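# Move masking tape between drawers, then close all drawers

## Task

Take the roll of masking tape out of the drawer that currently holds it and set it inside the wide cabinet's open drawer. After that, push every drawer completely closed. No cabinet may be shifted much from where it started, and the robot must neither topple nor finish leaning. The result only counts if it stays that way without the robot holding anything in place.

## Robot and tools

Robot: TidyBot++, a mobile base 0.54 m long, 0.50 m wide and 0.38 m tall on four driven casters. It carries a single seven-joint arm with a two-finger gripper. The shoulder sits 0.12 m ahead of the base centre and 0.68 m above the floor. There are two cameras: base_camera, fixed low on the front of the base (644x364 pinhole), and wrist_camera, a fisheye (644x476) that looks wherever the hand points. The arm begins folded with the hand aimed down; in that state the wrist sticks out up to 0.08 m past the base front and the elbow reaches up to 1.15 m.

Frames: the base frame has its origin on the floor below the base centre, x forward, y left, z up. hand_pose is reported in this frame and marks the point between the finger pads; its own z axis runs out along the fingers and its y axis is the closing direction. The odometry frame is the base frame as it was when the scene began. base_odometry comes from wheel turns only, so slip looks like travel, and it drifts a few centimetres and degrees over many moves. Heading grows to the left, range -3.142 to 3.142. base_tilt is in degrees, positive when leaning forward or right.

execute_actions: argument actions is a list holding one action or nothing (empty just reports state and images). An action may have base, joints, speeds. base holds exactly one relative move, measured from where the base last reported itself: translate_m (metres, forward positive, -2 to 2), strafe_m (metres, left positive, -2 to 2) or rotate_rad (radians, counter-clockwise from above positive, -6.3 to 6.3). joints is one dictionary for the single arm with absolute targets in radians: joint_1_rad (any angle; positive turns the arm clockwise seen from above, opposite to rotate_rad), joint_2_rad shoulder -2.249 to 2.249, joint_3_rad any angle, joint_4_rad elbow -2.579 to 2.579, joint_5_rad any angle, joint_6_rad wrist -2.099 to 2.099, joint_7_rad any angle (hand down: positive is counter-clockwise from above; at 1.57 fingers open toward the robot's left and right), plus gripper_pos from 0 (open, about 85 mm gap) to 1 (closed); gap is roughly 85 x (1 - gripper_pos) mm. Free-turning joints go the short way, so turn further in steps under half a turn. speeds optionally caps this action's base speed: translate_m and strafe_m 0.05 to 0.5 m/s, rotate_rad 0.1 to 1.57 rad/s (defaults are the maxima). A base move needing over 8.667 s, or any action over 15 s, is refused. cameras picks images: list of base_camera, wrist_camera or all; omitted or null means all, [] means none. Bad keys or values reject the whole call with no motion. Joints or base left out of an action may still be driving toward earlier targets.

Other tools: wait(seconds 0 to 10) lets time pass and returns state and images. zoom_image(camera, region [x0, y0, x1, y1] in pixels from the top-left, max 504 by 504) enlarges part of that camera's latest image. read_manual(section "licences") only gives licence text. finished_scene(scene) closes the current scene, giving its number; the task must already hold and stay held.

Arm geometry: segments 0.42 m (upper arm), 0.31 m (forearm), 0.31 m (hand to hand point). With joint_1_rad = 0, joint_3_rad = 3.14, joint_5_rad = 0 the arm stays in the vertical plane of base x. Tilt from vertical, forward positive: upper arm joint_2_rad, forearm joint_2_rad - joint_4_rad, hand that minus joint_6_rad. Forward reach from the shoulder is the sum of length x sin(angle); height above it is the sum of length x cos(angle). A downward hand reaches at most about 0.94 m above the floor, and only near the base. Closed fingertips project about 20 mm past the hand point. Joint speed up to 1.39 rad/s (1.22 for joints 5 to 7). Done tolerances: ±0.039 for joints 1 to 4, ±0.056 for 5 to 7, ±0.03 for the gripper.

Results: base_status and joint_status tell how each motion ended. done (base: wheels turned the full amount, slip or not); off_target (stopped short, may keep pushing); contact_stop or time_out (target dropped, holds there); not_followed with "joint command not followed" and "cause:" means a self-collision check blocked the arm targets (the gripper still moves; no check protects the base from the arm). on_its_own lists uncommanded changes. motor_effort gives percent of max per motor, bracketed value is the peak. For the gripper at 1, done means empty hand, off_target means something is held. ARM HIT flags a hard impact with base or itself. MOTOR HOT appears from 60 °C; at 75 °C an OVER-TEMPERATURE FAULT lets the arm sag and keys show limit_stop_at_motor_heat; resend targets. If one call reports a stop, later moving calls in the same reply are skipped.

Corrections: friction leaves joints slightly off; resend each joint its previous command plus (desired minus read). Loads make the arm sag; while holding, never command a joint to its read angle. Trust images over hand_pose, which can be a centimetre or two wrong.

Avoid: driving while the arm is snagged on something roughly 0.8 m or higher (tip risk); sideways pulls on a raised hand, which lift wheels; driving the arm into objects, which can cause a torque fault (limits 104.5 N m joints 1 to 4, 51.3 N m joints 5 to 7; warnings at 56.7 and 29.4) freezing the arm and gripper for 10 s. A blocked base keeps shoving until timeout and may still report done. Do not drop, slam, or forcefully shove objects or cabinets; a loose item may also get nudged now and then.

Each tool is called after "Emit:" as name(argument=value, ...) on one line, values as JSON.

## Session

Emit:
execute_actions(actions=[{"joints":{"joint_6_rad":0.2,"joint_1_rad":-1.4}}])

Emit:
execute_actions(actions=[{"joints":{"joint_1_rad":0.6}}], cameras=["wrist_camera"])

Emit:
execute_actions(actions=[{"joints":{"joint_1_rad":2.7}}], cameras=["wrist_camera"])

Scene clock: 2.63 s.
base_odometry: x=+0.000 y=+0.000 heading=+0.000 (m, m, rad; odometry frame)
base_tilt: forward=+1.5 right=-0.2 (deg)
base_status: not commanded
joint_positions: joint_1_rad=-1.388 joint_2_rad=-0.343 joint_3_rad=+3.184 joint_4_rad=-2.510 joint_5_rad=+0.035 joint_6_rad=+0.176 joint_7_rad=+1.551 gripper_pos=+0.000
joint_status: all done
motor_effort: joint_1_rad=-1(0) joint_2_rad=-8(7) joint_3_rad=+0(0) joint_4_rad=+17(18) joint_5_rad=+0(0) joint_6_rad=+8(7) joint_7_rad=+0(0) (%)
hand_pose: x=+0.2062 y=+0.3937 z=+0.7745 quat_wxyz=(-0.343, +0.653, +0.527, +0.422) (m; base frame)
pictures: base_camera, wrist_camera
Images, in order (width x height): base_camera 644x364, wrist_camera 644x476.

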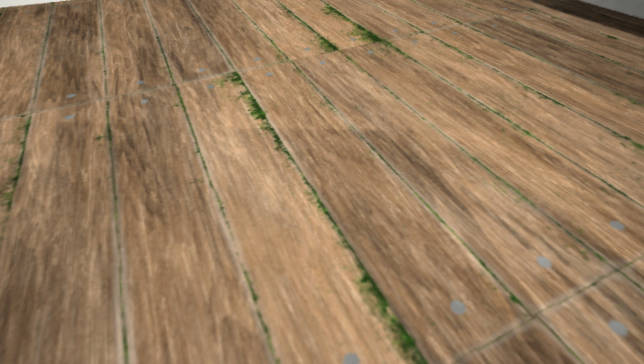

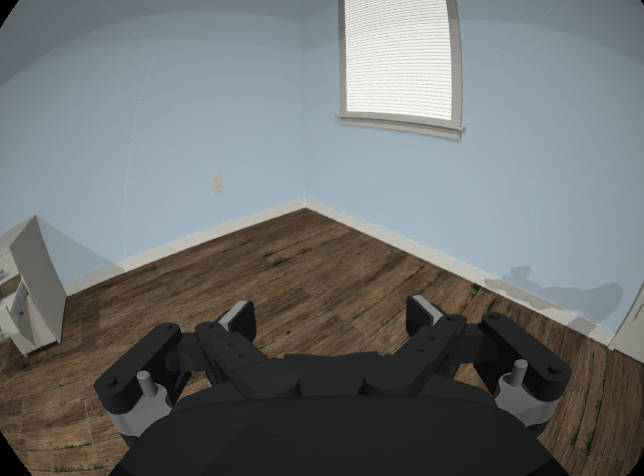

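Scene clock: 5.73 s.
base_odometry: x=+0.000 y=+0.000 heading=+0.000 (m, m, rad; odometry frame)
base_tilt: forward=+1.5 right=-0.2 (deg)
base_status: not commanded
joint_positions: joint_1_rad=+0.588 joint_2_rad=-0.343 joint_3_rad=+3.184 joint_4_rad=-2.510 joint_5_rad=+0.035 joint_6_rad=+0.176 joint_7_rad=+1.551 gripper_pos=+0.000
joint_status: all done
motor_effort: joint_1_rad=+0(0) joint_2_rad=-7(7) joint_3_rad=+0(1) joint_4_rad=+18(18) joint_5_rad=-1(1) joint_6_rad=+8(8) joint_7_rad=+0(0) (%)
hand_pose: x=+0.4465 y=-0.2352 z=+0.7745 quat_wxyz=(+0.164, +0.799, -0.255, +0.519) (m; base frame)
pictures: wrist_camera
Images, in order (width x height): wrist_camera 644x476.

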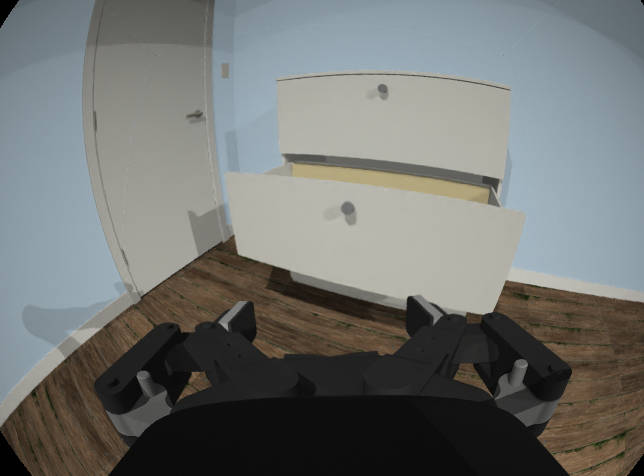

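Scene clock: 8.93 s.
base_odometry: x=+0.000 y=+0.000 heading=+0.000 (m, m, rad; odometry frame)
base_tilt: forward=+1.5 right=-0.3 (deg)
base_status: not commanded
joint_positions: joint_1_rad=+2.688 joint_2_rad=-0.343 joint_3_rad=+3.184 joint_4_rad=-2.510 joint_5_rad=+0.035 joint_6_rad=+0.176 joint_7_rad=+1.551 gripper_pos=+0.000
joint_status: all done
motor_effort: joint_1_rad=+0(1) joint_2_rad=-7(6) joint_3_rad=+0(0) joint_4_rad=+17(18) joint_5_rad=-1(1) joint_6_rad=+8(8) joint_7_rad=+0(1) (%)
hand_pose: x=-0.2494 y=-0.1639 z=+0.7745 quat_wxyz=(+0.531, +0.176, -0.820, +0.116) (m; base frame)
pictures: wrist_camera
Images, in order (width x height): wrist_camera 644x476.

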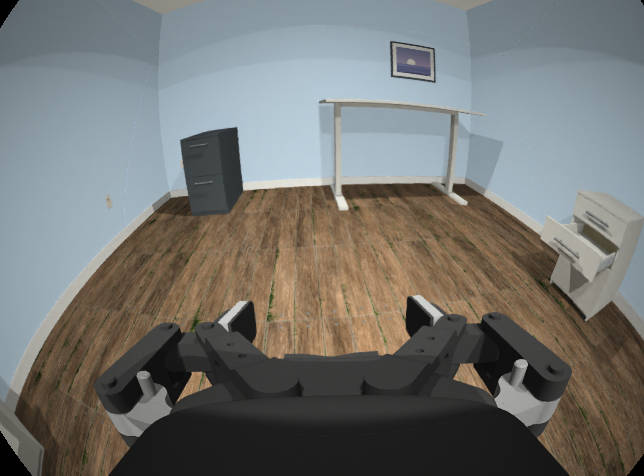

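Emit:
execute_actions(actions=[{"base":{"rotate_rad":1.99},"joints":{"joint_1_rad":0.0,"joint_2_rad":0.0,"joint_3_rad":3.13,"joint_4_rad":-1.7,"joint_6_rad":-0.8}}], cameras=[])

Emit:
execute_actions(actions=[{"base":{"strafe_m":0.9}}])

Scene clock: 14.87 s.
base_odometry: x=+0.000 y=+0.000 heading=+1.990 (m, m, rad; odometry frame)
base_tilt: forward=+1.5 right=-0.2 (deg)
base_status: done
joint_positions: joint_1_rad=+0.010 joint_2_rad=-0.026 joint_3_rad=+3.139 joint_4_rad=-1.713 joint_5_rad=+0.035 joint_6_rad=-0.774 joint_7_rad=+1.551 gripper_pos=+0.000
joint_status: all done
motor_effort: joint_1_rad=+0(3) joint_2_rad=-18(18) joint_3_rad=+0(2) joint_4_rad=+19(19) joint_5_rad=+0(0) joint_6_rad=+5(8) joint_7_rad=+0(0) (%)
hand_pose: x=+0.6163 y=-0.0102 z=+0.8242 quat_wxyz=(+0.014, +0.942, -0.005, +0.334) (m; base frame)
pictures: none
No camera images: the call's "cameras" was empty. Leave "cameras" out to get every camera's image.

Scene clock: 18.03 s.
base_odometry: x=-0.822 y=-0.367 heading=+1.991 (m, m, rad; odometry frame)
base_tilt: forward=+1.5 right=-0.2 (deg)
base_status: done
joint_positions: joint_1_rad=+0.007 joint_2_rad=-0.025 joint_3_rad=+3.134 joint_4_rad=-1.713 joint_5_rad=+0.035 joint_6_rad=-0.774 joint_7_rad=+1.551 gripper_pos=+0.000
joint_status: not commanded
motor_effort: joint_1_rad=+0(2) joint_2_rad=-18(18) joint_3_rad=+0(2) joint_4_rad=+19(19) joint_5_rad=+0(0) joint_6_rad=+6(5) joint_7_rad=+0(0) (%)
hand_pose: x=+0.6164 y=-0.0059 z=+0.8240 quat_wxyz=(+0.012, +0.943, -0.001, +0.334) (m; base frame)
pictures: base_camera, wrist_camera
Images, in order (width x height): base_camera 644x364, wrist_camera 644x476.

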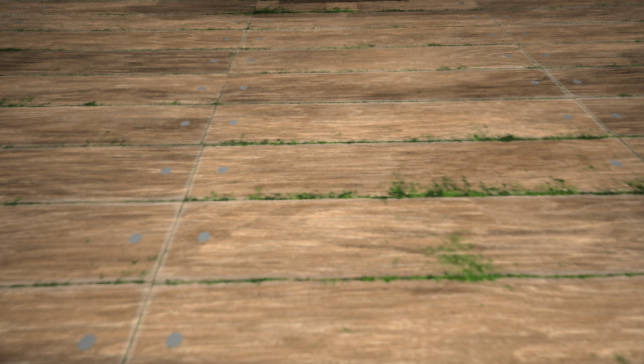

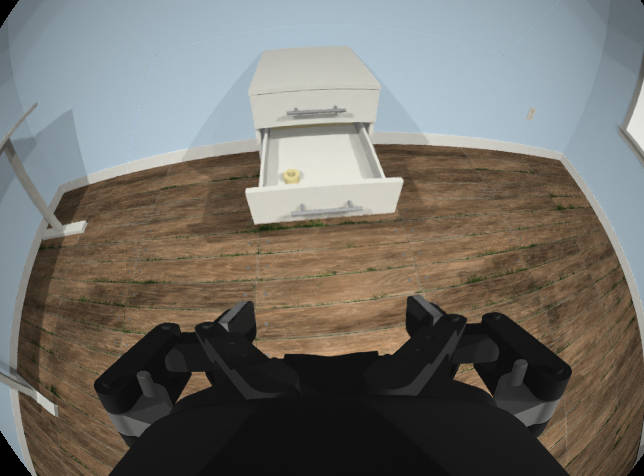

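Emit:
execute_actions(actions=[{"base":{"rotate_rad":0.03},"joints":{"joint_2_rad":0.42,"joint_4_rad":-1.2,"joint_6_rad":-1.52}}], cameras=[])

Emit:
execute_actions(actions=[{"base":{"translate_m":0.3}}])

Emit:
execute_actions(actions=[{"base":{"strafe_m":0.08}}])

Scene clock: 21.70 s.
base_odometry: x=-0.822 y=-0.367 heading=+2.021 (m, m, rad; odometry frame)
base_tilt: forward=+1.5 right=-0.2 (deg)
base_status: done
joint_positions: joint_1_rad=+0.003 joint_2_rad=+0.404 joint_3_rad=+3.130 joint_4_rad=-1.212 joint_5_rad=+0.035 joint_6_rad=-1.496 joint_7_rad=+1.551 gripper_pos=+0.000
joint_status: all done
motor_effort: joint_1_rad=+0(2) joint_2_rad=-30(32) joint_3_rad=+0(2) joint_4_rad=+15(19) joint_5_rad=+0(1) joint_6_rad=+1(6) joint_7_rad=+1(0) (%)
hand_pose: x=+0.6075 y=-0.0060 z=+0.7432 quat_wxyz=(+0.015, +1.000, -0.005, +0.015) (m; base frame)
pictures: none
No camera images: the call's "cameras" was empty. Leave "cameras" out to get every camera's image.

Scene clock: 23.63 s.
base_odometry: x=-0.953 y=-0.097 heading=+2.021 (m, m, rad; odometry frame)
base_tilt: forward=+1.5 right=-0.2 (deg)
base_status: done
joint_positions: joint_1_rad=+0.003 joint_2_rad=+0.412 joint_3_rad=+3.130 joint_4_rad=-1.208 joint_5_rad=+0.035 joint_6_rad=-1.499 joint_7_rad=+1.551 gripper_pos=+0.000
joint_status: not commanded
motor_effort: joint_1_rad=+0(1) joint_2_rad=-30(32) joint_3_rad=-1(1) joint_4_rad=+15(17) joint_5_rad=+0(0) joint_6_rad=+0(1) joint_7_rad=+0(1) (%)
hand_pose: x=+0.6085 y=-0.0060 z=+0.7410 quat_wxyz=(+0.015, +1.000, -0.005, +0.012) (m; base frame)
pictures: base_camera, wrist_camera
Images, in order (width x height): base_camera 644x364, wrist_camera 644x476.

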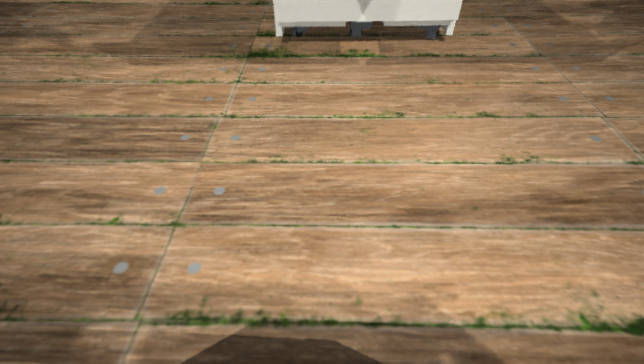

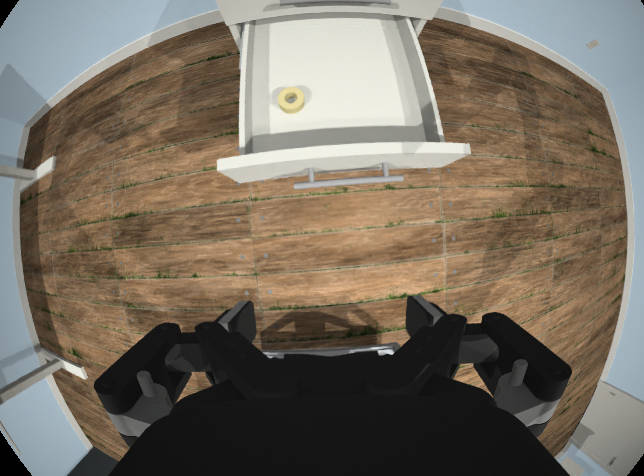

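Scene clock: 24.80 s.
base_odometry: x=-1.025 y=-0.132 heading=+2.021 (m, m, rad; odometry frame)
base_tilt: forward=+1.5 right=-0.3 (deg)
base_status: done
joint_positions: joint_1_rad=-0.005 joint_2_rad=+0.412 joint_3_rad=+3.129 joint_4_rad=-1.208 joint_5_rad=+0.035 joint_6_rad=-1.499 joint_7_rad=+1.551 gripper_pos=+0.000
joint_status: not commanded
motor_effort: joint_1_rad=+0(4) joint_2_rad=-29(31) joint_3_rad=+0(2) joint_4_rad=+15(16) joint_5_rad=+0(1) joint_6_rad=+0(1) joint_7_rad=+1(1) (%)
hand_pose: x=+0.6085 y=-0.0015 z=+0.7410 quat_wxyz=(+0.015, +1.000, +0.000, +0.012) (m; base frame)
pictures: base_camera, wrist_camera
Images, in order (width x height): base_camera 644x364, wrist_camera 644x476.

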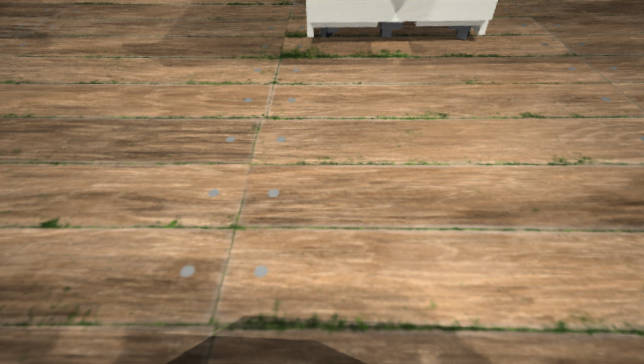

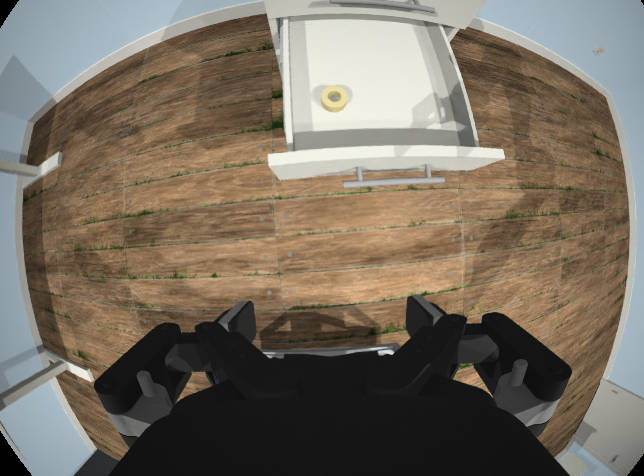

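Emit:
execute_actions(actions=[{"base":{"translate_m":0.3}}], cameras=["wrist_camera"])

Emit:
execute_actions(actions=[{"base":{"strafe_m":-0.03},"joints":{"joint_2_rad":0.572,"joint_4_rad":-1.59,"joint_6_rad":-0.97}}])

Scene clock: 28.93 s.
base_odometry: x=-1.156 y=+0.138 heading=+2.022 (m, m, rad; odometry frame)
base_tilt: forward=+1.5 right=-0.3 (deg)
base_status: done
joint_positions: joint_1_rad=-0.005 joint_2_rad=+0.416 joint_3_rad=+3.129 joint_4_rad=-1.207 joint_5_rad=+0.035 joint_6_rad=-1.500 joint_7_rad=+1.551 gripper_pos=+0.000
joint_status: not commanded
motor_effort: joint_1_rad=+0(1) joint_2_rad=-30(32) joint_3_rad=+0(1) joint_4_rad=+15(17) joint_5_rad=+0(0) joint_6_rad=+1(1) joint_7_rad=+0(1) (%)
hand_pose: x=+0.6088 y=-0.0015 z=+0.7396 quat_wxyz=(+0.015, +1.000, +0.000, +0.010) (m; base frame)
pictures: wrist_camera
Images, in order (width x height): wrist_camera 644x476.

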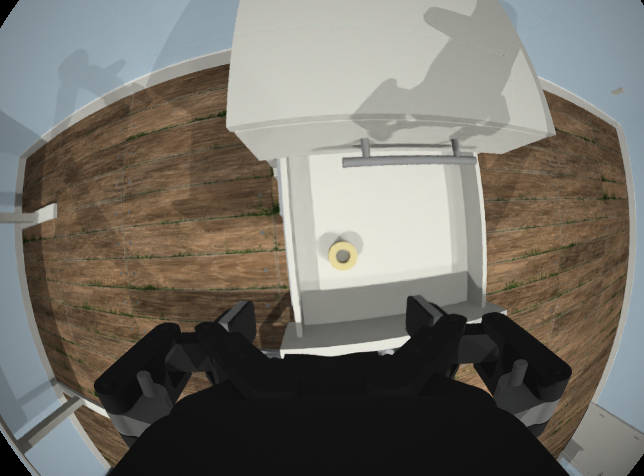

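Scene clock: 30.50 s.
base_odometry: x=-1.129 y=+0.151 heading=+2.022 (m, m, rad; odometry frame)
base_tilt: forward=+1.5 right=-0.2 (deg)
base_status: done
joint_positions: joint_1_rad=+0.003 joint_2_rad=+0.561 joint_3_rad=+3.130 joint_4_rad=-1.584 joint_5_rad=+0.035 joint_6_rad=-0.994 joint_7_rad=+1.551 gripper_pos=+0.000
joint_status: all done
motor_effort: joint_1_rad=-1(2) joint_2_rad=-32(35) joint_3_rad=-1(2) joint_4_rad=+13(16) joint_5_rad=+0(1) joint_6_rad=+0(0) joint_7_rad=+0(1) (%)
hand_pose: x=+0.6077 y=-0.0034 z=+0.5563 quat_wxyz=(+0.012, +1.000, +0.003, +0.002) (m; base frame)
pictures: base_camera, wrist_camera
Images, in order (width x height): base_camera 644x364, wrist_camera 644x476.

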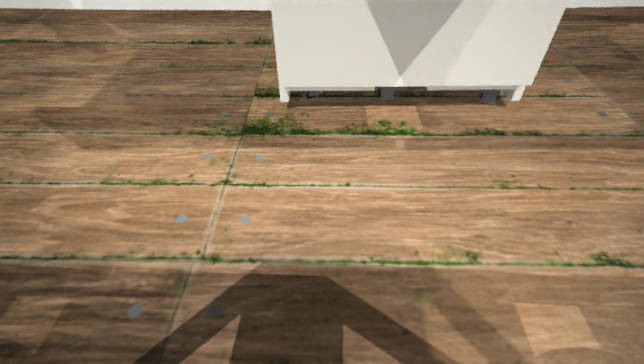

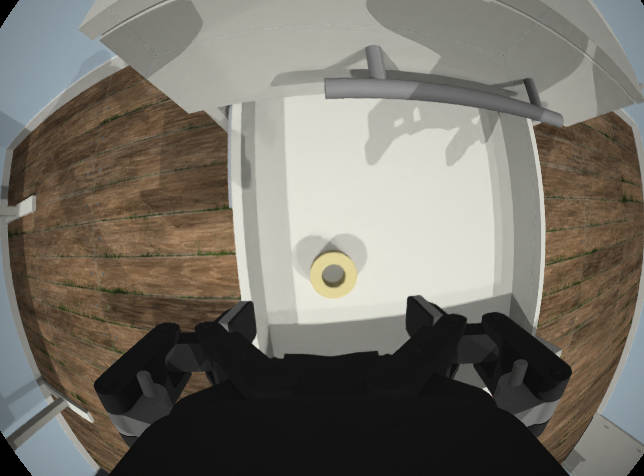

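Emit:
execute_actions(actions=[{"joints":{"joint_2_rad":0.745,"joint_4_rad":-1.671,"joint_6_rad":-0.71,"gripper_pos":0.2}}], cameras=["wrist_camera"])

Scene clock: 33.53 s.
base_odometry: x=-1.129 y=+0.151 heading=+2.022 (m, m, rad; odometry frame)
base_tilt: forward=+1.5 right=-0.2 (deg)
base_status: not commanded
joint_positions: joint_1_rad=+0.003 joint_2_rad=+0.744 joint_3_rad=+3.130 joint_4_rad=-1.666 joint_5_rad=+0.035 joint_6_rad=-0.734 joint_7_rad=+1.551 gripper_pos=+0.200
joint_status: all done
motor_effort: joint_1_rad=+0(0) joint_2_rad=-34(37) joint_3_rad=-1(1) joint_4_rad=+10(13) joint_5_rad=-1(0) joint_6_rad=+0(1) joint_7_rad=+0(0) (%)
hand_pose: x=+0.6132 y=-0.0011 z=+0.4464 quat_wxyz=(+0.008, +1.000, +0.006, -0.001) (m; base frame)
pictures: wrist_camera
Images, in order (width x height): wrist_camera 644x476.

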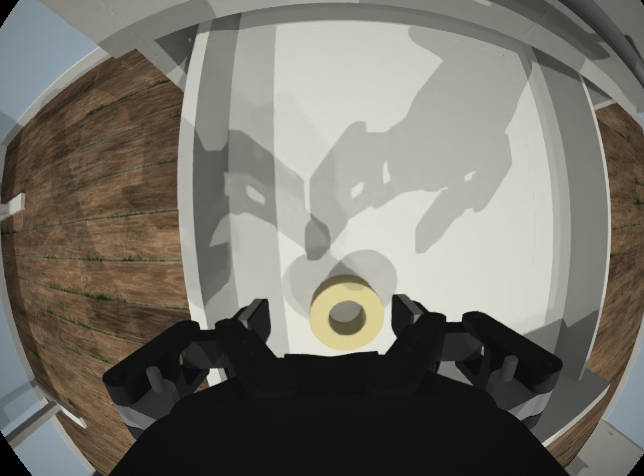

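Emit:
execute_actions(actions=[{"base":{"strafe_m":-0.012}}], cameras=[])

Emit:
execute_actions(actions=[{"joints":{"joint_2_rad":0.825,"joint_4_rad":-1.691,"joint_6_rad":-0.61}}], cameras=["wrist_camera"])

Emit:
execute_actions(actions=[{"joints":{"gripper_pos":1}}], cameras=[])

Emit:
execute_actions(actions=[{"joints":{"joint_2_rad":0.572,"joint_4_rad":-1.59,"joint_6_rad":-0.97}}], cameras=["wrist_camera"])

Scene clock: 37.53 s.
base_odometry: x=-1.118 y=+0.157 heading=+2.022 (m, m, rad; odometry frame)
base_tilt: forward=+1.5 right=-0.2 (deg)
base_status: done
joint_positions: joint_1_rad=+0.005 joint_2_rad=+0.744 joint_3_rad=+3.130 joint_4_rad=-1.666 joint_5_rad=+0.035 joint_6_rad=-0.734 joint_7_rad=+1.551 gripper_pos=+0.200
joint_status: not commanded
motor_effort: joint_1_rad=+0(3) joint_2_rad=-34(36) joint_3_rad=-1(2) joint_4_rad=+10(10) joint_5_rad=+0(0) joint_6_rad=+0(0) joint_7_rad=+0(1) (%)
hand_pose: x=+0.6132 y=-0.0023 z=+0.4464 quat_wxyz=(+0.008, +1.000, +0.005, -0.001) (m; base frame)
pictures: none
No camera images: the call's "cameras" was empty. Leave "cameras" out to get every camera's image.

Scene clock: 38.47 s.
base_odometry: x=-1.118 y=+0.157 heading=+2.022 (m, m, rad; odometry frame)
base_tilt: forward=+1.5 right=-0.2 (deg)
base_status: not commanded
joint_positions: joint_1_rad=+0.005 joint_2_rad=+0.813 joint_3_rad=+3.130 joint_4_rad=-1.682 joint_5_rad=+0.035 joint_6_rad=-0.632 joint_7_rad=+1.551 gripper_pos=+0.200
joint_status: all done
motor_effort: joint_1_rad=+0(0) joint_2_rad=-35(37) joint_3_rad=-1(1) joint_4_rad=+8(10) joint_5_rad=-1(1) joint_6_rad=+1(1) joint_7_rad=+0(0) (%)
hand_pose: x=+0.6187 y=-0.0012 z=+0.4090 quat_wxyz=(+0.006, +1.000, +0.006, +0.008) (m; base frame)
pictures: wrist_camera
Images, in order (width x height): wrist_camera 644x476.

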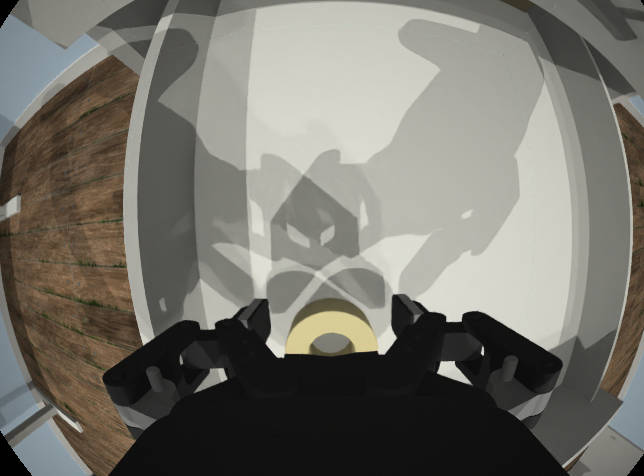

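Scene clock: 39.47 s.
base_odometry: x=-1.118 y=+0.157 heading=+2.022 (m, m, rad; odometry frame)
base_tilt: forward=+1.5 right=-0.2 (deg)
base_status: not commanded
joint_positions: joint_1_rad=+0.005 joint_2_rad=+0.811 joint_3_rad=+3.130 joint_4_rad=-1.682 joint_5_rad=+0.035 joint_6_rad=-0.632 joint_7_rad=+1.551 gripper_pos=+0.541
joint_status: gripper_pos off_target (ended at +0.541, target +1.000)
motor_effort: joint_1_rad=+0(1) joint_2_rad=-33(36) joint_3_rad=-1(1) joint_4_rad=+8(9) joint_5_rad=+0(0) joint_6_rad=+1(3) joint_7_rad=+0(0) (%)
hand_pose: x=+0.6194 y=-0.0012 z=+0.4102 quat_wxyz=(+0.006, +1.000, +0.006, +0.009) (m; base frame)
pictures: none
No camera images: the call's "cameras" was empty. Leave "cameras" out to get every camera's image.

Scene clock: 40.77 s.
base_odometry: x=-1.118 y=+0.157 heading=+2.022 (m, m, rad; odometry frame)
base_tilt: forward=+1.5 right=-0.2 (deg)
base_status: not commanded
joint_positions: joint_1_rad=+0.005 joint_2_rad=+0.574 joint_3_rad=+3.130 joint_4_rad=-1.595 joint_5_rad=+0.035 joint_6_rad=-0.946 joint_7_rad=+1.551 gripper_pos=+0.541
joint_status: all done
motor_effort: joint_1_rad=+0(0) joint_2_rad=-31(38) joint_3_rad=+0(1) joint_4_rad=+13(13) joint_5_rad=+0(0) joint_6_rad=+0(0) joint_7_rad=+1(0) (%)
hand_pose: x=+0.6155 y=-0.0042 z=+0.5471 quat_wxyz=(+0.011, +1.000, +0.003, +0.013) (m; base frame)
pictures: wrist_camera
Images, in order (width x height): wrist_camera 644x476.

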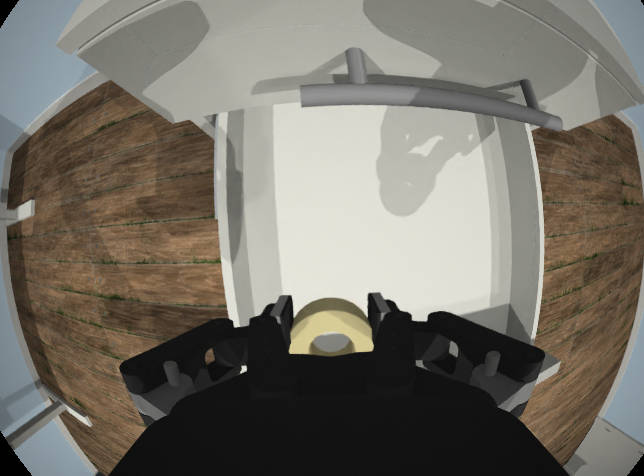

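Emit:
execute_actions(actions=[{"joints":{"joint_2_rad":0.5,"joint_4_rad":-1.45,"joint_6_rad":-1.19,"joint_7_rad":0.8}}], cameras=[])

Emit:
execute_actions(actions=[{"base":{"translate_m":-0.3},"joints":{"joint_7_rad":-0.8}}], cameras=[])

Emit:
execute_actions(actions=[{"base":{"strafe_m":-0.09},"joints":{"joint_7_rad":-1.57,"joint_2_rad":0.787,"joint_4_rad":-2.007,"joint_6_rad":-0.096}}], cameras=[])

Emit:
execute_actions(actions=[{"base":{"translate_m":0.3},"speeds":{"translate_m":0.1}}])

Scene clock: 46.67 s.
base_odometry: x=-1.118 y=+0.157 heading=+2.022 (m, m, rad; odometry frame)
base_tilt: forward=+1.5 right=-0.2 (deg)
base_status: not commanded
joint_positions: joint_1_rad=+0.005 joint_2_rad=+0.516 joint_3_rad=+3.130 joint_4_rad=-1.457 joint_5_rad=+0.035 joint_6_rad=-1.167 joint_7_rad=+0.808 gripper_pos=+0.541
joint_status: all done
motor_effort: joint_1_rad=+0(0) joint_2_rad=-32(34) joint_3_rad=-1(0) joint_4_rad=+14(14) joint_5_rad=+0(0) joint_6_rad=+0(1) joint_7_rad=+1(1) (%)
hand_pose: x=+0.6165 y=-0.0057 z=+0.6138 quat_wxyz=(+0.012, +0.932, -0.363, +0.006) (m; base frame)
pictures: none
No camera images: the call's "cameras" was empty. Leave "cameras" out to get every camera's image.

Scene clock: 48.60 s.
base_odometry: x=-0.987 y=-0.113 heading=+2.022 (m, m, rad; odometry frame)
base_tilt: forward=+1.5 right=-0.2 (deg)
base_status: done
joint_positions: joint_1_rad=+0.005 joint_2_rad=+0.512 joint_3_rad=+3.130 joint_4_rad=-1.456 joint_5_rad=+0.035 joint_6_rad=-1.170 joint_7_rad=-0.796 gripper_pos=+0.541
joint_status: all done
motor_effort: joint_1_rad=-1(1) joint_2_rad=-31(35) joint_3_rad=-1(1) joint_4_rad=+14(15) joint_5_rad=+0(0) joint_6_rad=+0(1) joint_7_rad=+0(1) (%)
hand_pose: x=+0.6162 y=-0.0057 z=+0.6158 quat_wxyz=(+0.003, +0.387, -0.922, +0.013) (m; base frame)
pictures: none
No camera images: the call's "cameras" was empty. Leave "cameras" out to get every camera's image.

Scene clock: 50.43 s.
base_odometry: x=-0.906 y=-0.074 heading=+2.022 (m, m, rad; odometry frame)
base_tilt: forward=+1.5 right=-0.2 (deg)
base_status: done
joint_positions: joint_1_rad=+0.007 joint_2_rad=+0.768 joint_3_rad=+3.132 joint_4_rad=-1.997 joint_5_rad=+0.035 joint_6_rad=-0.119 joint_7_rad=-1.546 gripper_pos=+0.541
joint_status: all done
motor_effort: joint_1_rad=+0(3) joint_2_rad=-31(34) joint_3_rad=-1(3) joint_4_rad=+6(13) joint_5_rad=-1(1) joint_6_rad=+2(2) joint_7_rad=+0(0) (%)
hand_pose: x=+0.6060 y=+0.0018 z=+0.3913 quat_wxyz=(-0.128, +0.029, -0.991, +0.003) (m; base frame)
pictures: none
No camera images: the call's "cameras" was empty. Leave "cameras" out to get every camera's image.

Scene clock: 54.00 s.
base_odometry: x=-1.037 y=+0.196 heading=+2.022 (m, m, rad; odometry frame)
base_tilt: forward=+1.5 right=-0.2 (deg)
base_status: done
joint_positions: joint_1_rad=+0.007 joint_2_rad=+0.771 joint_3_rad=+3.132 joint_4_rad=-2.013 joint_5_rad=+0.035 joint_6_rad=-0.120 joint_7_rad=-1.546 gripper_pos=+0.541
joint_status: not commanded
motor_effort: joint_1_rad=+0(0) joint_2_rad=-31(33) joint_3_rad=-1(1) joint_4_rad=+6(13) joint_5_rad=-1(1) joint_6_rad=+2(8) joint_7_rad=-1(1) (%)
hand_pose: x=+0.5951 y=+0.0019 z=+0.3865 quat_wxyz=(-0.118, +0.029, -0.993, +0.002) (m; base frame)
pictures: base_camera, wrist_camera
Images, in order (width x height): base_camera 644x364, wrist_camera 644x476.

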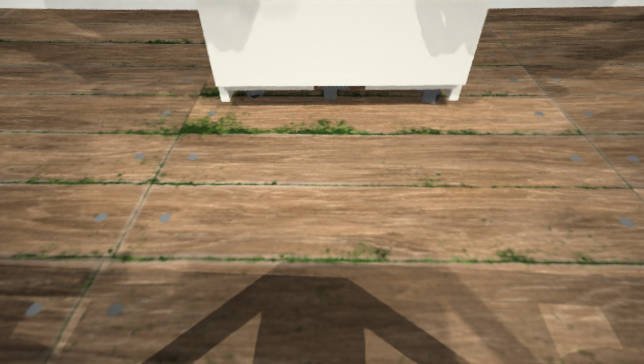

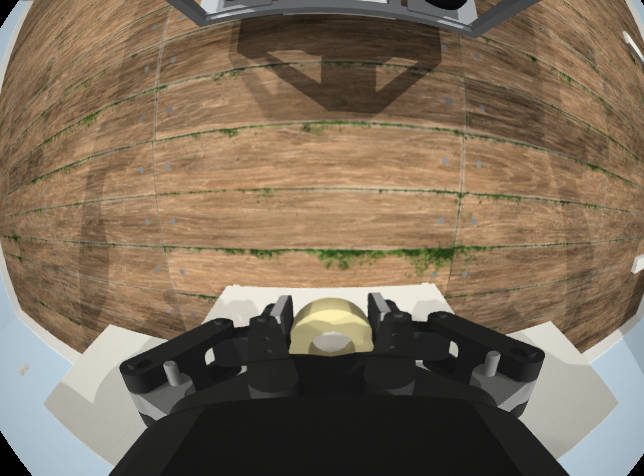

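Emit:
execute_actions(actions=[{"base":{"translate_m":0.1},"speeds":{"translate_m":0.06}}], cameras=[])

Emit:
execute_actions(actions=[{"base":{"translate_m":0.025},"speeds":{"translate_m":0.05}}])

Scene clock: 57.63 s.
base_odometry: x=-1.080 y=+0.286 heading=+2.021 (m, m, rad; odometry frame)
base_tilt: forward=+1.5 right=-0.2 (deg)
base_status: done
joint_positions: joint_1_rad=+0.007 joint_2_rad=+0.773 joint_3_rad=+3.132 joint_4_rad=-2.019 joint_5_rad=+0.035 joint_6_rad=-0.120 joint_7_rad=-1.546 gripper_pos=+0.541
joint_status: not commanded
motor_effort: joint_1_rad=+0(1) joint_2_rad=-31(33) joint_3_rad=-1(1) joint_4_rad=+7(12) joint_5_rad=-1(1) joint_6_rad=+3(7) joint_7_rad=+0(0) (%)
hand_pose: x=+0.5909 y=+0.0019 z=+0.3846 quat_wxyz=(-0.114, +0.029, -0.993, +0.002) (m; base frame)
pictures: none
No camera images: the call's "cameras" was empty. Leave "cameras" out to get every camera's image.

Scene clock: 58.60 s.
base_odometry: x=-1.091 y=+0.309 heading=+2.021 (m, m, rad; odometry frame)
base_tilt: forward=+1.5 right=-0.2 (deg)
base_status: done
joint_positions: joint_1_rad=+0.007 joint_2_rad=+0.774 joint_3_rad=+3.132 joint_4_rad=-2.022 joint_5_rad=+0.035 joint_6_rad=-0.120 joint_7_rad=-1.546 gripper_pos=+0.541
joint_status: not commanded
motor_effort: joint_1_rad=-1(1) joint_2_rad=-32(34) joint_3_rad=-1(1) joint_4_rad=+7(12) joint_5_rad=-1(1) joint_6_rad=+4(7) joint_7_rad=+0(0) (%)
hand_pose: x=+0.5891 y=+0.0019 z=+0.3836 quat_wxyz=(-0.112, +0.029, -0.993, +0.002) (m; base frame)
pictures: base_camera, wrist_camera
Images, in order (width x height): base_camera 644x364, wrist_camera 644x476.

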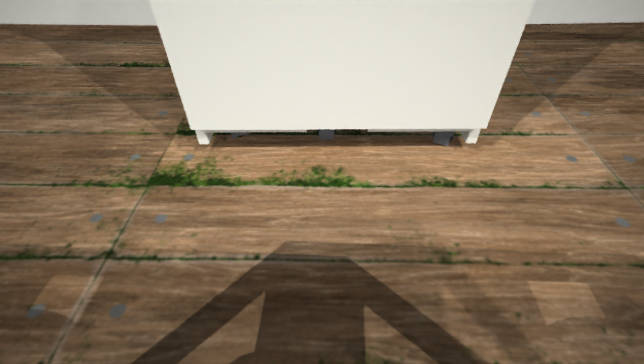

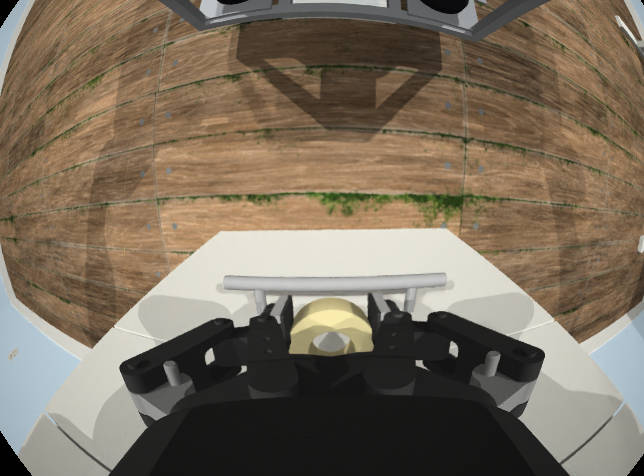

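Emit:
execute_actions(actions=[{"base":{"translate_m":0.02},"speeds":{"translate_m":0.05}}])

Emit:
execute_actions(actions=[{"base":{"translate_m":-0.25},"joints":{"joint_7_rad":0}}], cameras=[])

Emit:
execute_actions(actions=[{"base":{"strafe_m":-0.3},"joints":{"joint_7_rad":1.57,"joint_2_rad":0.2,"joint_4_rad":-1.5,"joint_6_rad":-1.2}}], cameras=["wrist_camera"])

Emit:
zoom_image(camera="wrist_camera", region=[60, 0, 400, 260])

Scene clock: 62.53 s.
base_odometry: x=-1.099 y=+0.327 heading=+2.021 (m, m, rad; odometry frame)
base_tilt: forward=+1.6 right=-0.3 (deg)
base_status: done
joint_positions: joint_1_rad=+0.007 joint_2_rad=+0.783 joint_3_rad=+3.132 joint_4_rad=-2.046 joint_5_rad=+0.035 joint_6_rad=-0.124 joint_7_rad=-1.546 gripper_pos=+0.541
joint_status: not commanded
motor_effort: joint_1_rad=-1(1) joint_2_rad=-33(35) joint_3_rad=-1(2) joint_4_rad=+12(15) joint_5_rad=-1(1) joint_6_rad=+7(10) joint_7_rad=+0(0) (%)
hand_pose: x=+0.5706 y=+0.0019 z=+0.3750 quat_wxyz=(-0.094, +0.029, -0.995, +0.002) (m; base frame)
pictures: base_camera, wrist_camera
Images, in order (width x height): base_camera 644x364, wrist_camera 644x476.

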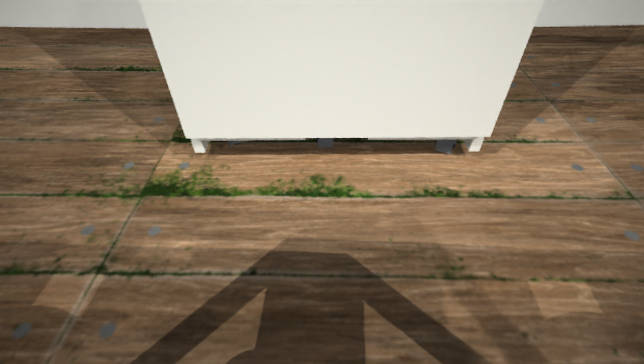

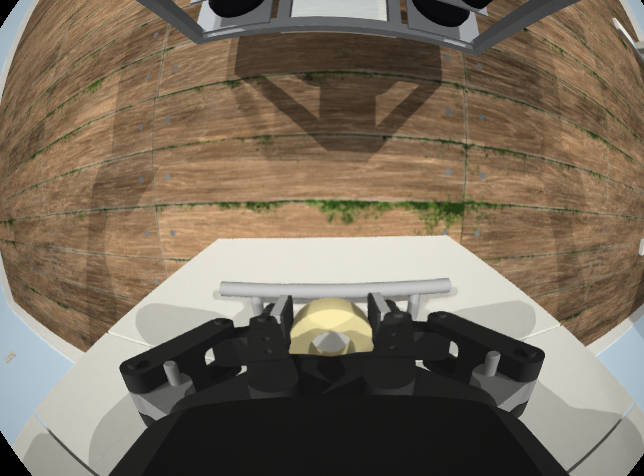

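Scene clock: 64.40 s.
base_odometry: x=-0.990 y=+0.102 heading=+2.021 (m, m, rad; odometry frame)
base_tilt: forward=+1.5 right=-0.2 (deg)
base_status: done
joint_positions: joint_1_rad=+0.006 joint_2_rad=+0.783 joint_3_rad=+3.132 joint_4_rad=-2.011 joint_5_rad=+0.035 joint_6_rad=-0.117 joint_7_rad=-0.004 gripper_pos=+0.541
joint_status: all done
motor_effort: joint_1_rad=+0(3) joint_2_rad=-32(35) joint_3_rad=-1(2) joint_4_rad=+5(11) joint_5_rad=-1(1) joint_6_rad=+2(7) joint_7_rad=+1(0) (%)
hand_pose: x=+0.5941 y=+0.0023 z=+0.3814 quat_wxyz=(-0.081, +0.713, -0.692, +0.082) (m; base frame)
pictures: none
No camera images: the call's "cameras" was empty. Leave "cameras" out to get every camera's image.

Scene clock: 66.53 s.
base_odometry: x=-0.720 y=+0.232 heading=+2.020 (m, m, rad; odometry frame)
base_tilt: forward=+1.5 right=-0.2 (deg)
base_status: done
joint_positions: joint_1_rad=+0.007 joint_2_rad=+0.206 joint_3_rad=+3.133 joint_4_rad=-1.506 joint_5_rad=+0.035 joint_6_rad=-1.179 joint_7_rad=+1.550 gripper_pos=+0.541
joint_status: all done
motor_effort: joint_1_rad=+0(2) joint_2_rad=-24(34) joint_3_rad=+0(2) joint_4_rad=+17(17) joint_5_rad=+0(0) joint_6_rad=+2(2) joint_7_rad=+0(1) (%)
hand_pose: x=+0.5933 y=-0.0086 z=+0.7480 quat_wxyz=(+0.015, +0.992, -0.006, +0.125) (m; base frame)
pictures: wrist_camera
Images, in order (width x height): wrist_camera 644x476.

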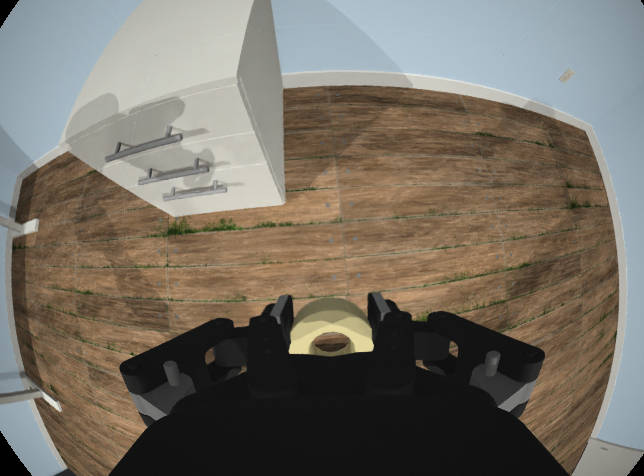

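Region (60, 0, 400, 260) of wrist_camera's 644x476 image, scaled by 1.482; it fills the top 385 rows of this view, and the rest is white.

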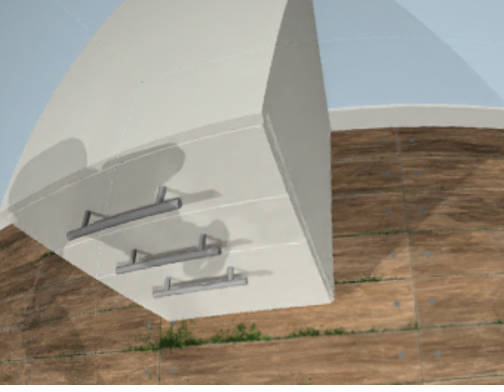

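Emit:
execute_actions(actions=[{"base":{"strafe_m":-1.05}}], cameras=[])

Emit:
execute_actions(actions=[{"base":{"rotate_rad":3.14},"joints":{"joint_2_rad":0.4,"joint_4_rad":-0.9,"joint_6_rad":-1.84}}], cameras=[])

Emit:
execute_actions(actions=[{"base":{"translate_m":0.7}}])

Scene clock: 72.77 s.
base_odometry: x=+0.226 y=+0.688 heading=+2.020 (m, m, rad; odometry frame)
base_tilt: forward=+1.5 right=-0.2 (deg)
base_status: done
joint_positions: joint_1_rad=+0.004 joint_2_rad=+0.206 joint_3_rad=+3.133 joint_4_rad=-1.506 joint_5_rad=+0.035 joint_6_rad=-1.179 joint_7_rad=+1.550 gripper_pos=+0.541
joint_status: not commanded
motor_effort: joint_1_rad=+0(2) joint_2_rad=-24(26) joint_3_rad=+0(2) joint_4_rad=+17(17) joint_5_rad=+0(0) joint_6_rad=+2(2) joint_7_rad=+1(1) (%)
hand_pose: x=+0.5933 y=-0.0065 z=+0.7480 quat_wxyz=(+0.014, +0.992, -0.003, +0.125) (m; base frame)
pictures: none
No camera images: the call's "cameras" was empty. Leave "cameras" out to get every camera's image.

Scene clock: 76.23 s.
base_odometry: x=+0.226 y=+0.688 heading=-1.124 (m, m, rad; odometry frame)
base_tilt: forward=+1.5 right=-0.2 (deg)
base_status: done
joint_positions: joint_1_rad=-0.003 joint_2_rad=+0.397 joint_3_rad=+3.131 joint_4_rad=-0.910 joint_5_rad=+0.035 joint_6_rad=-1.813 joint_7_rad=+1.550 gripper_pos=+0.541
joint_status: all done
motor_effort: joint_1_rad=-1(2) joint_2_rad=-29(32) joint_3_rad=+0(2) joint_4_rad=+15(18) joint_5_rad=+0(1) joint_6_rad=+0(3) joint_7_rad=+0(0) (%)
hand_pose: x=+0.5917 y=-0.0037 z=+0.8405 quat_wxyz=(+0.015, +1.000, -0.008, +0.011) (m; base frame)
pictures: none
No camera images: the call's "cameras" was empty. Leave "cameras" out to get every camera's image.

Scene clock: 79.00 s.
base_odometry: x=+0.530 y=+0.057 heading=-1.123 (m, m, rad; odometry frame)
base_tilt: forward=+1.5 right=-0.3 (deg)
base_status: done
joint_positions: joint_1_rad=-0.003 joint_2_rad=+0.398 joint_3_rad=+3.131 joint_4_rad=-0.909 joint_5_rad=+0.035 joint_6_rad=-1.818 joint_7_rad=+1.550 gripper_pos=+0.541
joint_status: not commanded
motor_effort: joint_1_rad=+0(1) joint_2_rad=-30(32) joint_3_rad=+0(1) joint_4_rad=+15(16) joint_5_rad=+0(0) joint_6_rad=+0(1) joint_7_rad=+0(0) (%)
hand_pose: x=+0.5906 y=-0.0037 z=+0.8406 quat_wxyz=(+0.015, +1.000, -0.008, +0.008) (m; base frame)
pictures: base_camera, wrist_camera
Images, in order (width x height): base_camera 644x364, wrist_camera 644x476.

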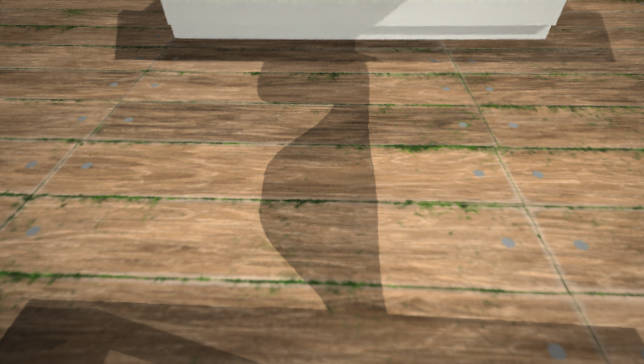

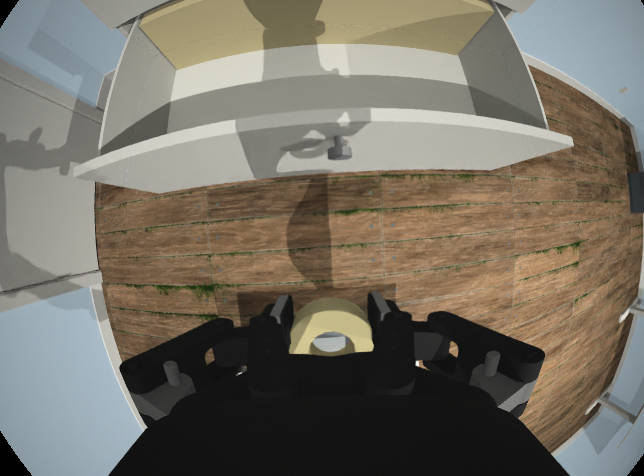

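Emit:
execute_actions(actions=[{"base":{"translate_m":0.31}}])

Emit:
execute_actions(actions=[{"joints":{"joint_2_rad":0.482,"joint_4_rad":-1.566,"joint_6_rad":-1.09}}], cameras=["wrist_camera"])

Scene clock: 82.83 s.
base_odometry: x=+0.664 y=-0.222 heading=-1.122 (m, m, rad; odometry frame)
base_tilt: forward=+1.5 right=-0.2 (deg)
base_status: done
joint_positions: joint_1_rad=-0.003 joint_2_rad=+0.402 joint_3_rad=+3.131 joint_4_rad=-0.909 joint_5_rad=+0.035 joint_6_rad=-1.819 joint_7_rad=+1.550 gripper_pos=+0.541
joint_status: not commanded
motor_effort: joint_1_rad=+0(2) joint_2_rad=-30(35) joint_3_rad=+0(1) joint_4_rad=+15(16) joint_5_rad=+0(0) joint_6_rad=+1(2) joint_7_rad=+0(0) (%)
hand_pose: x=+0.5909 y=-0.0037 z=+0.8390 quat_wxyz=(+0.015, +1.000, -0.008, +0.006) (m; base frame)
pictures: base_camera, wrist_camera
Images, in order (width x height): base_camera 644x364, wrist_camera 644x476.

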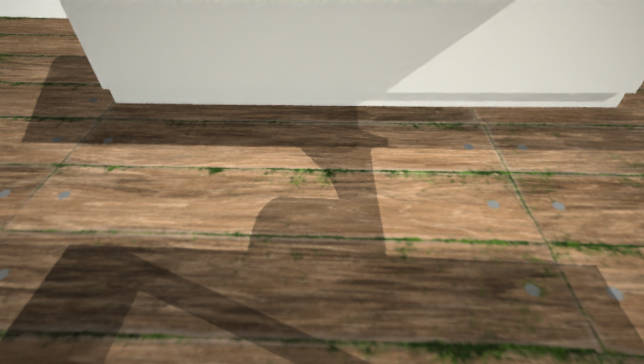

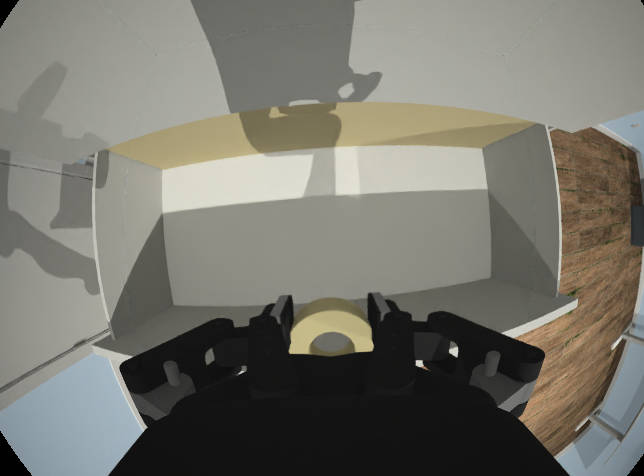

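Scene clock: 84.77 s.
base_odometry: x=+0.664 y=-0.222 heading=-1.122 (m, m, rad; odometry frame)
base_tilt: forward=+1.5 right=-0.2 (deg)
base_status: not commanded
joint_positions: joint_1_rad=-0.003 joint_2_rad=+0.464 joint_3_rad=+3.131 joint_4_rad=-1.557 joint_5_rad=+0.035 joint_6_rad=-1.115 joint_7_rad=+1.550 gripper_pos=+0.541
joint_status: all done
motor_effort: joint_1_rad=+0(0) joint_2_rad=-30(33) joint_3_rad=+0(1) joint_4_rad=+14(16) joint_5_rad=+0(0) joint_6_rad=+0(0) joint_7_rad=+1(0) (%)
hand_pose: x=+0.5921 y=-0.0020 z=+0.6102 quat_wxyz=(+0.013, +1.000, +0.004, +0.003) (m; base frame)
pictures: wrist_camera
Images, in order (width x height): wrist_camera 644x476.

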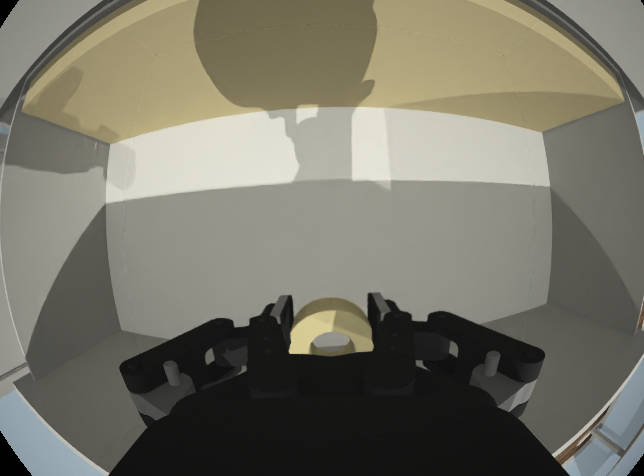

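Same geometry.

Emit:
execute_actions(actions=[{"joints":{"joint_2_rad":0.65,"joint_4_rad":-1.65,"joint_6_rad":-0.84}}], cameras=[])

Emit:
execute_actions(actions=[{"joints":{"joint_2_rad":0.8,"joint_4_rad":-1.692,"joint_6_rad":-0.64}}], cameras=[])

Emit:
execute_actions(actions=[{"joints":{"joint_2_rad":0.85,"joint_6_rad":-0.60}}], cameras=["wrist_camera"])

Scene clock: 87.83 s.
base_odometry: x=+0.664 y=-0.222 heading=-1.122 (m, m, rad; odometry frame)
base_tilt: forward=+1.6 right=-0.2 (deg)
base_status: not commanded
joint_positions: joint_1_rad=-0.003 joint_2_rad=+0.650 joint_3_rad=+3.131 joint_4_rad=-1.646 joint_5_rad=+0.035 joint_6_rad=-0.863 joint_7_rad=+1.550 gripper_pos=+0.541
joint_status: all done
motor_effort: joint_1_rad=+0(1) joint_2_rad=-33(35) joint_3_rad=+0(1) joint_4_rad=+11(14) joint_5_rad=+0(0) joint_6_rad=+0(0) joint_7_rad=+0(0) (%)
hand_pose: x=+0.6036 y=+0.0000 z=+0.4973 quat_wxyz=(+0.010, +1.000, +0.007, -0.008) (m; base frame)
pictures: none
No camera images: the call's "cameras" was empty. Leave "cameras" out to get every camera's image.

Scene clock: 88.93 s.
base_odometry: x=+0.664 y=-0.222 heading=-1.122 (m, m, rad; odometry frame)
base_tilt: forward=+1.5 right=-0.2 (deg)
base_status: not commanded
joint_positions: joint_1_rad=-0.003 joint_2_rad=+0.797 joint_3_rad=+3.131 joint_4_rad=-1.686 joint_5_rad=+0.035 joint_6_rad=-0.664 joint_7_rad=+1.550 gripper_pos=+0.541
joint_status: all done
motor_effort: joint_1_rad=+0(0) joint_2_rad=-34(38) joint_3_rad=-1(1) joint_4_rad=+9(11) joint_5_rad=-1(0) joint_6_rad=+0(1) joint_7_rad=+1(1) (%)
hand_pose: x=+0.6110 y=+0.0020 z=+0.4163 quat_wxyz=(+0.007, +1.000, +0.009, -0.002) (m; base frame)
pictures: none
No camera images: the call's "cameras" was empty. Leave "cameras" out to get every camera's image.

Scene clock: 89.77 s.
base_odometry: x=+0.664 y=-0.222 heading=-1.122 (m, m, rad; odometry frame)
base_tilt: forward=+1.5 right=-0.2 (deg)
base_status: not commanded
joint_positions: joint_1_rad=-0.003 joint_2_rad=+0.819 joint_3_rad=+3.131 joint_4_rad=-1.685 joint_5_rad=+0.035 joint_6_rad=-0.627 joint_7_rad=+1.550 gripper_pos=+0.546
joint_status: all done
motor_effort: joint_1_rad=+0(1) joint_2_rad=-27(34) joint_3_rad=-1(1) joint_4_rad=+5(9) joint_5_rad=-1(0) joint_6_rad=+0(3) joint_7_rad=+0(0) (%)
hand_pose: x=+0.6167 y=+0.0025 z=+0.4054 quat_wxyz=(+0.006, +1.000, +0.009, +0.005) (m; base frame)
pictures: wrist_camera
Images, in order (width x height): wrist_camera 644x476.

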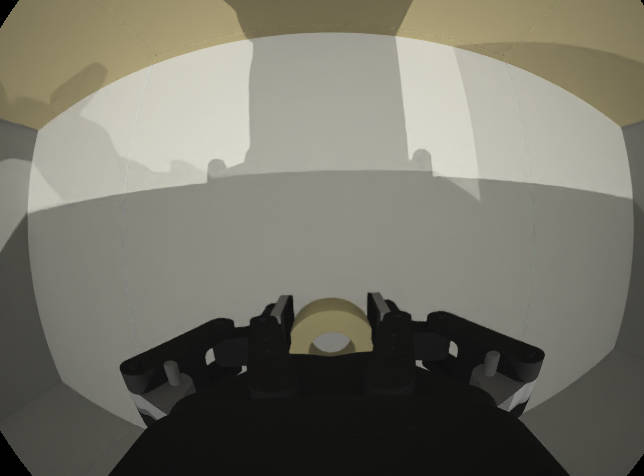

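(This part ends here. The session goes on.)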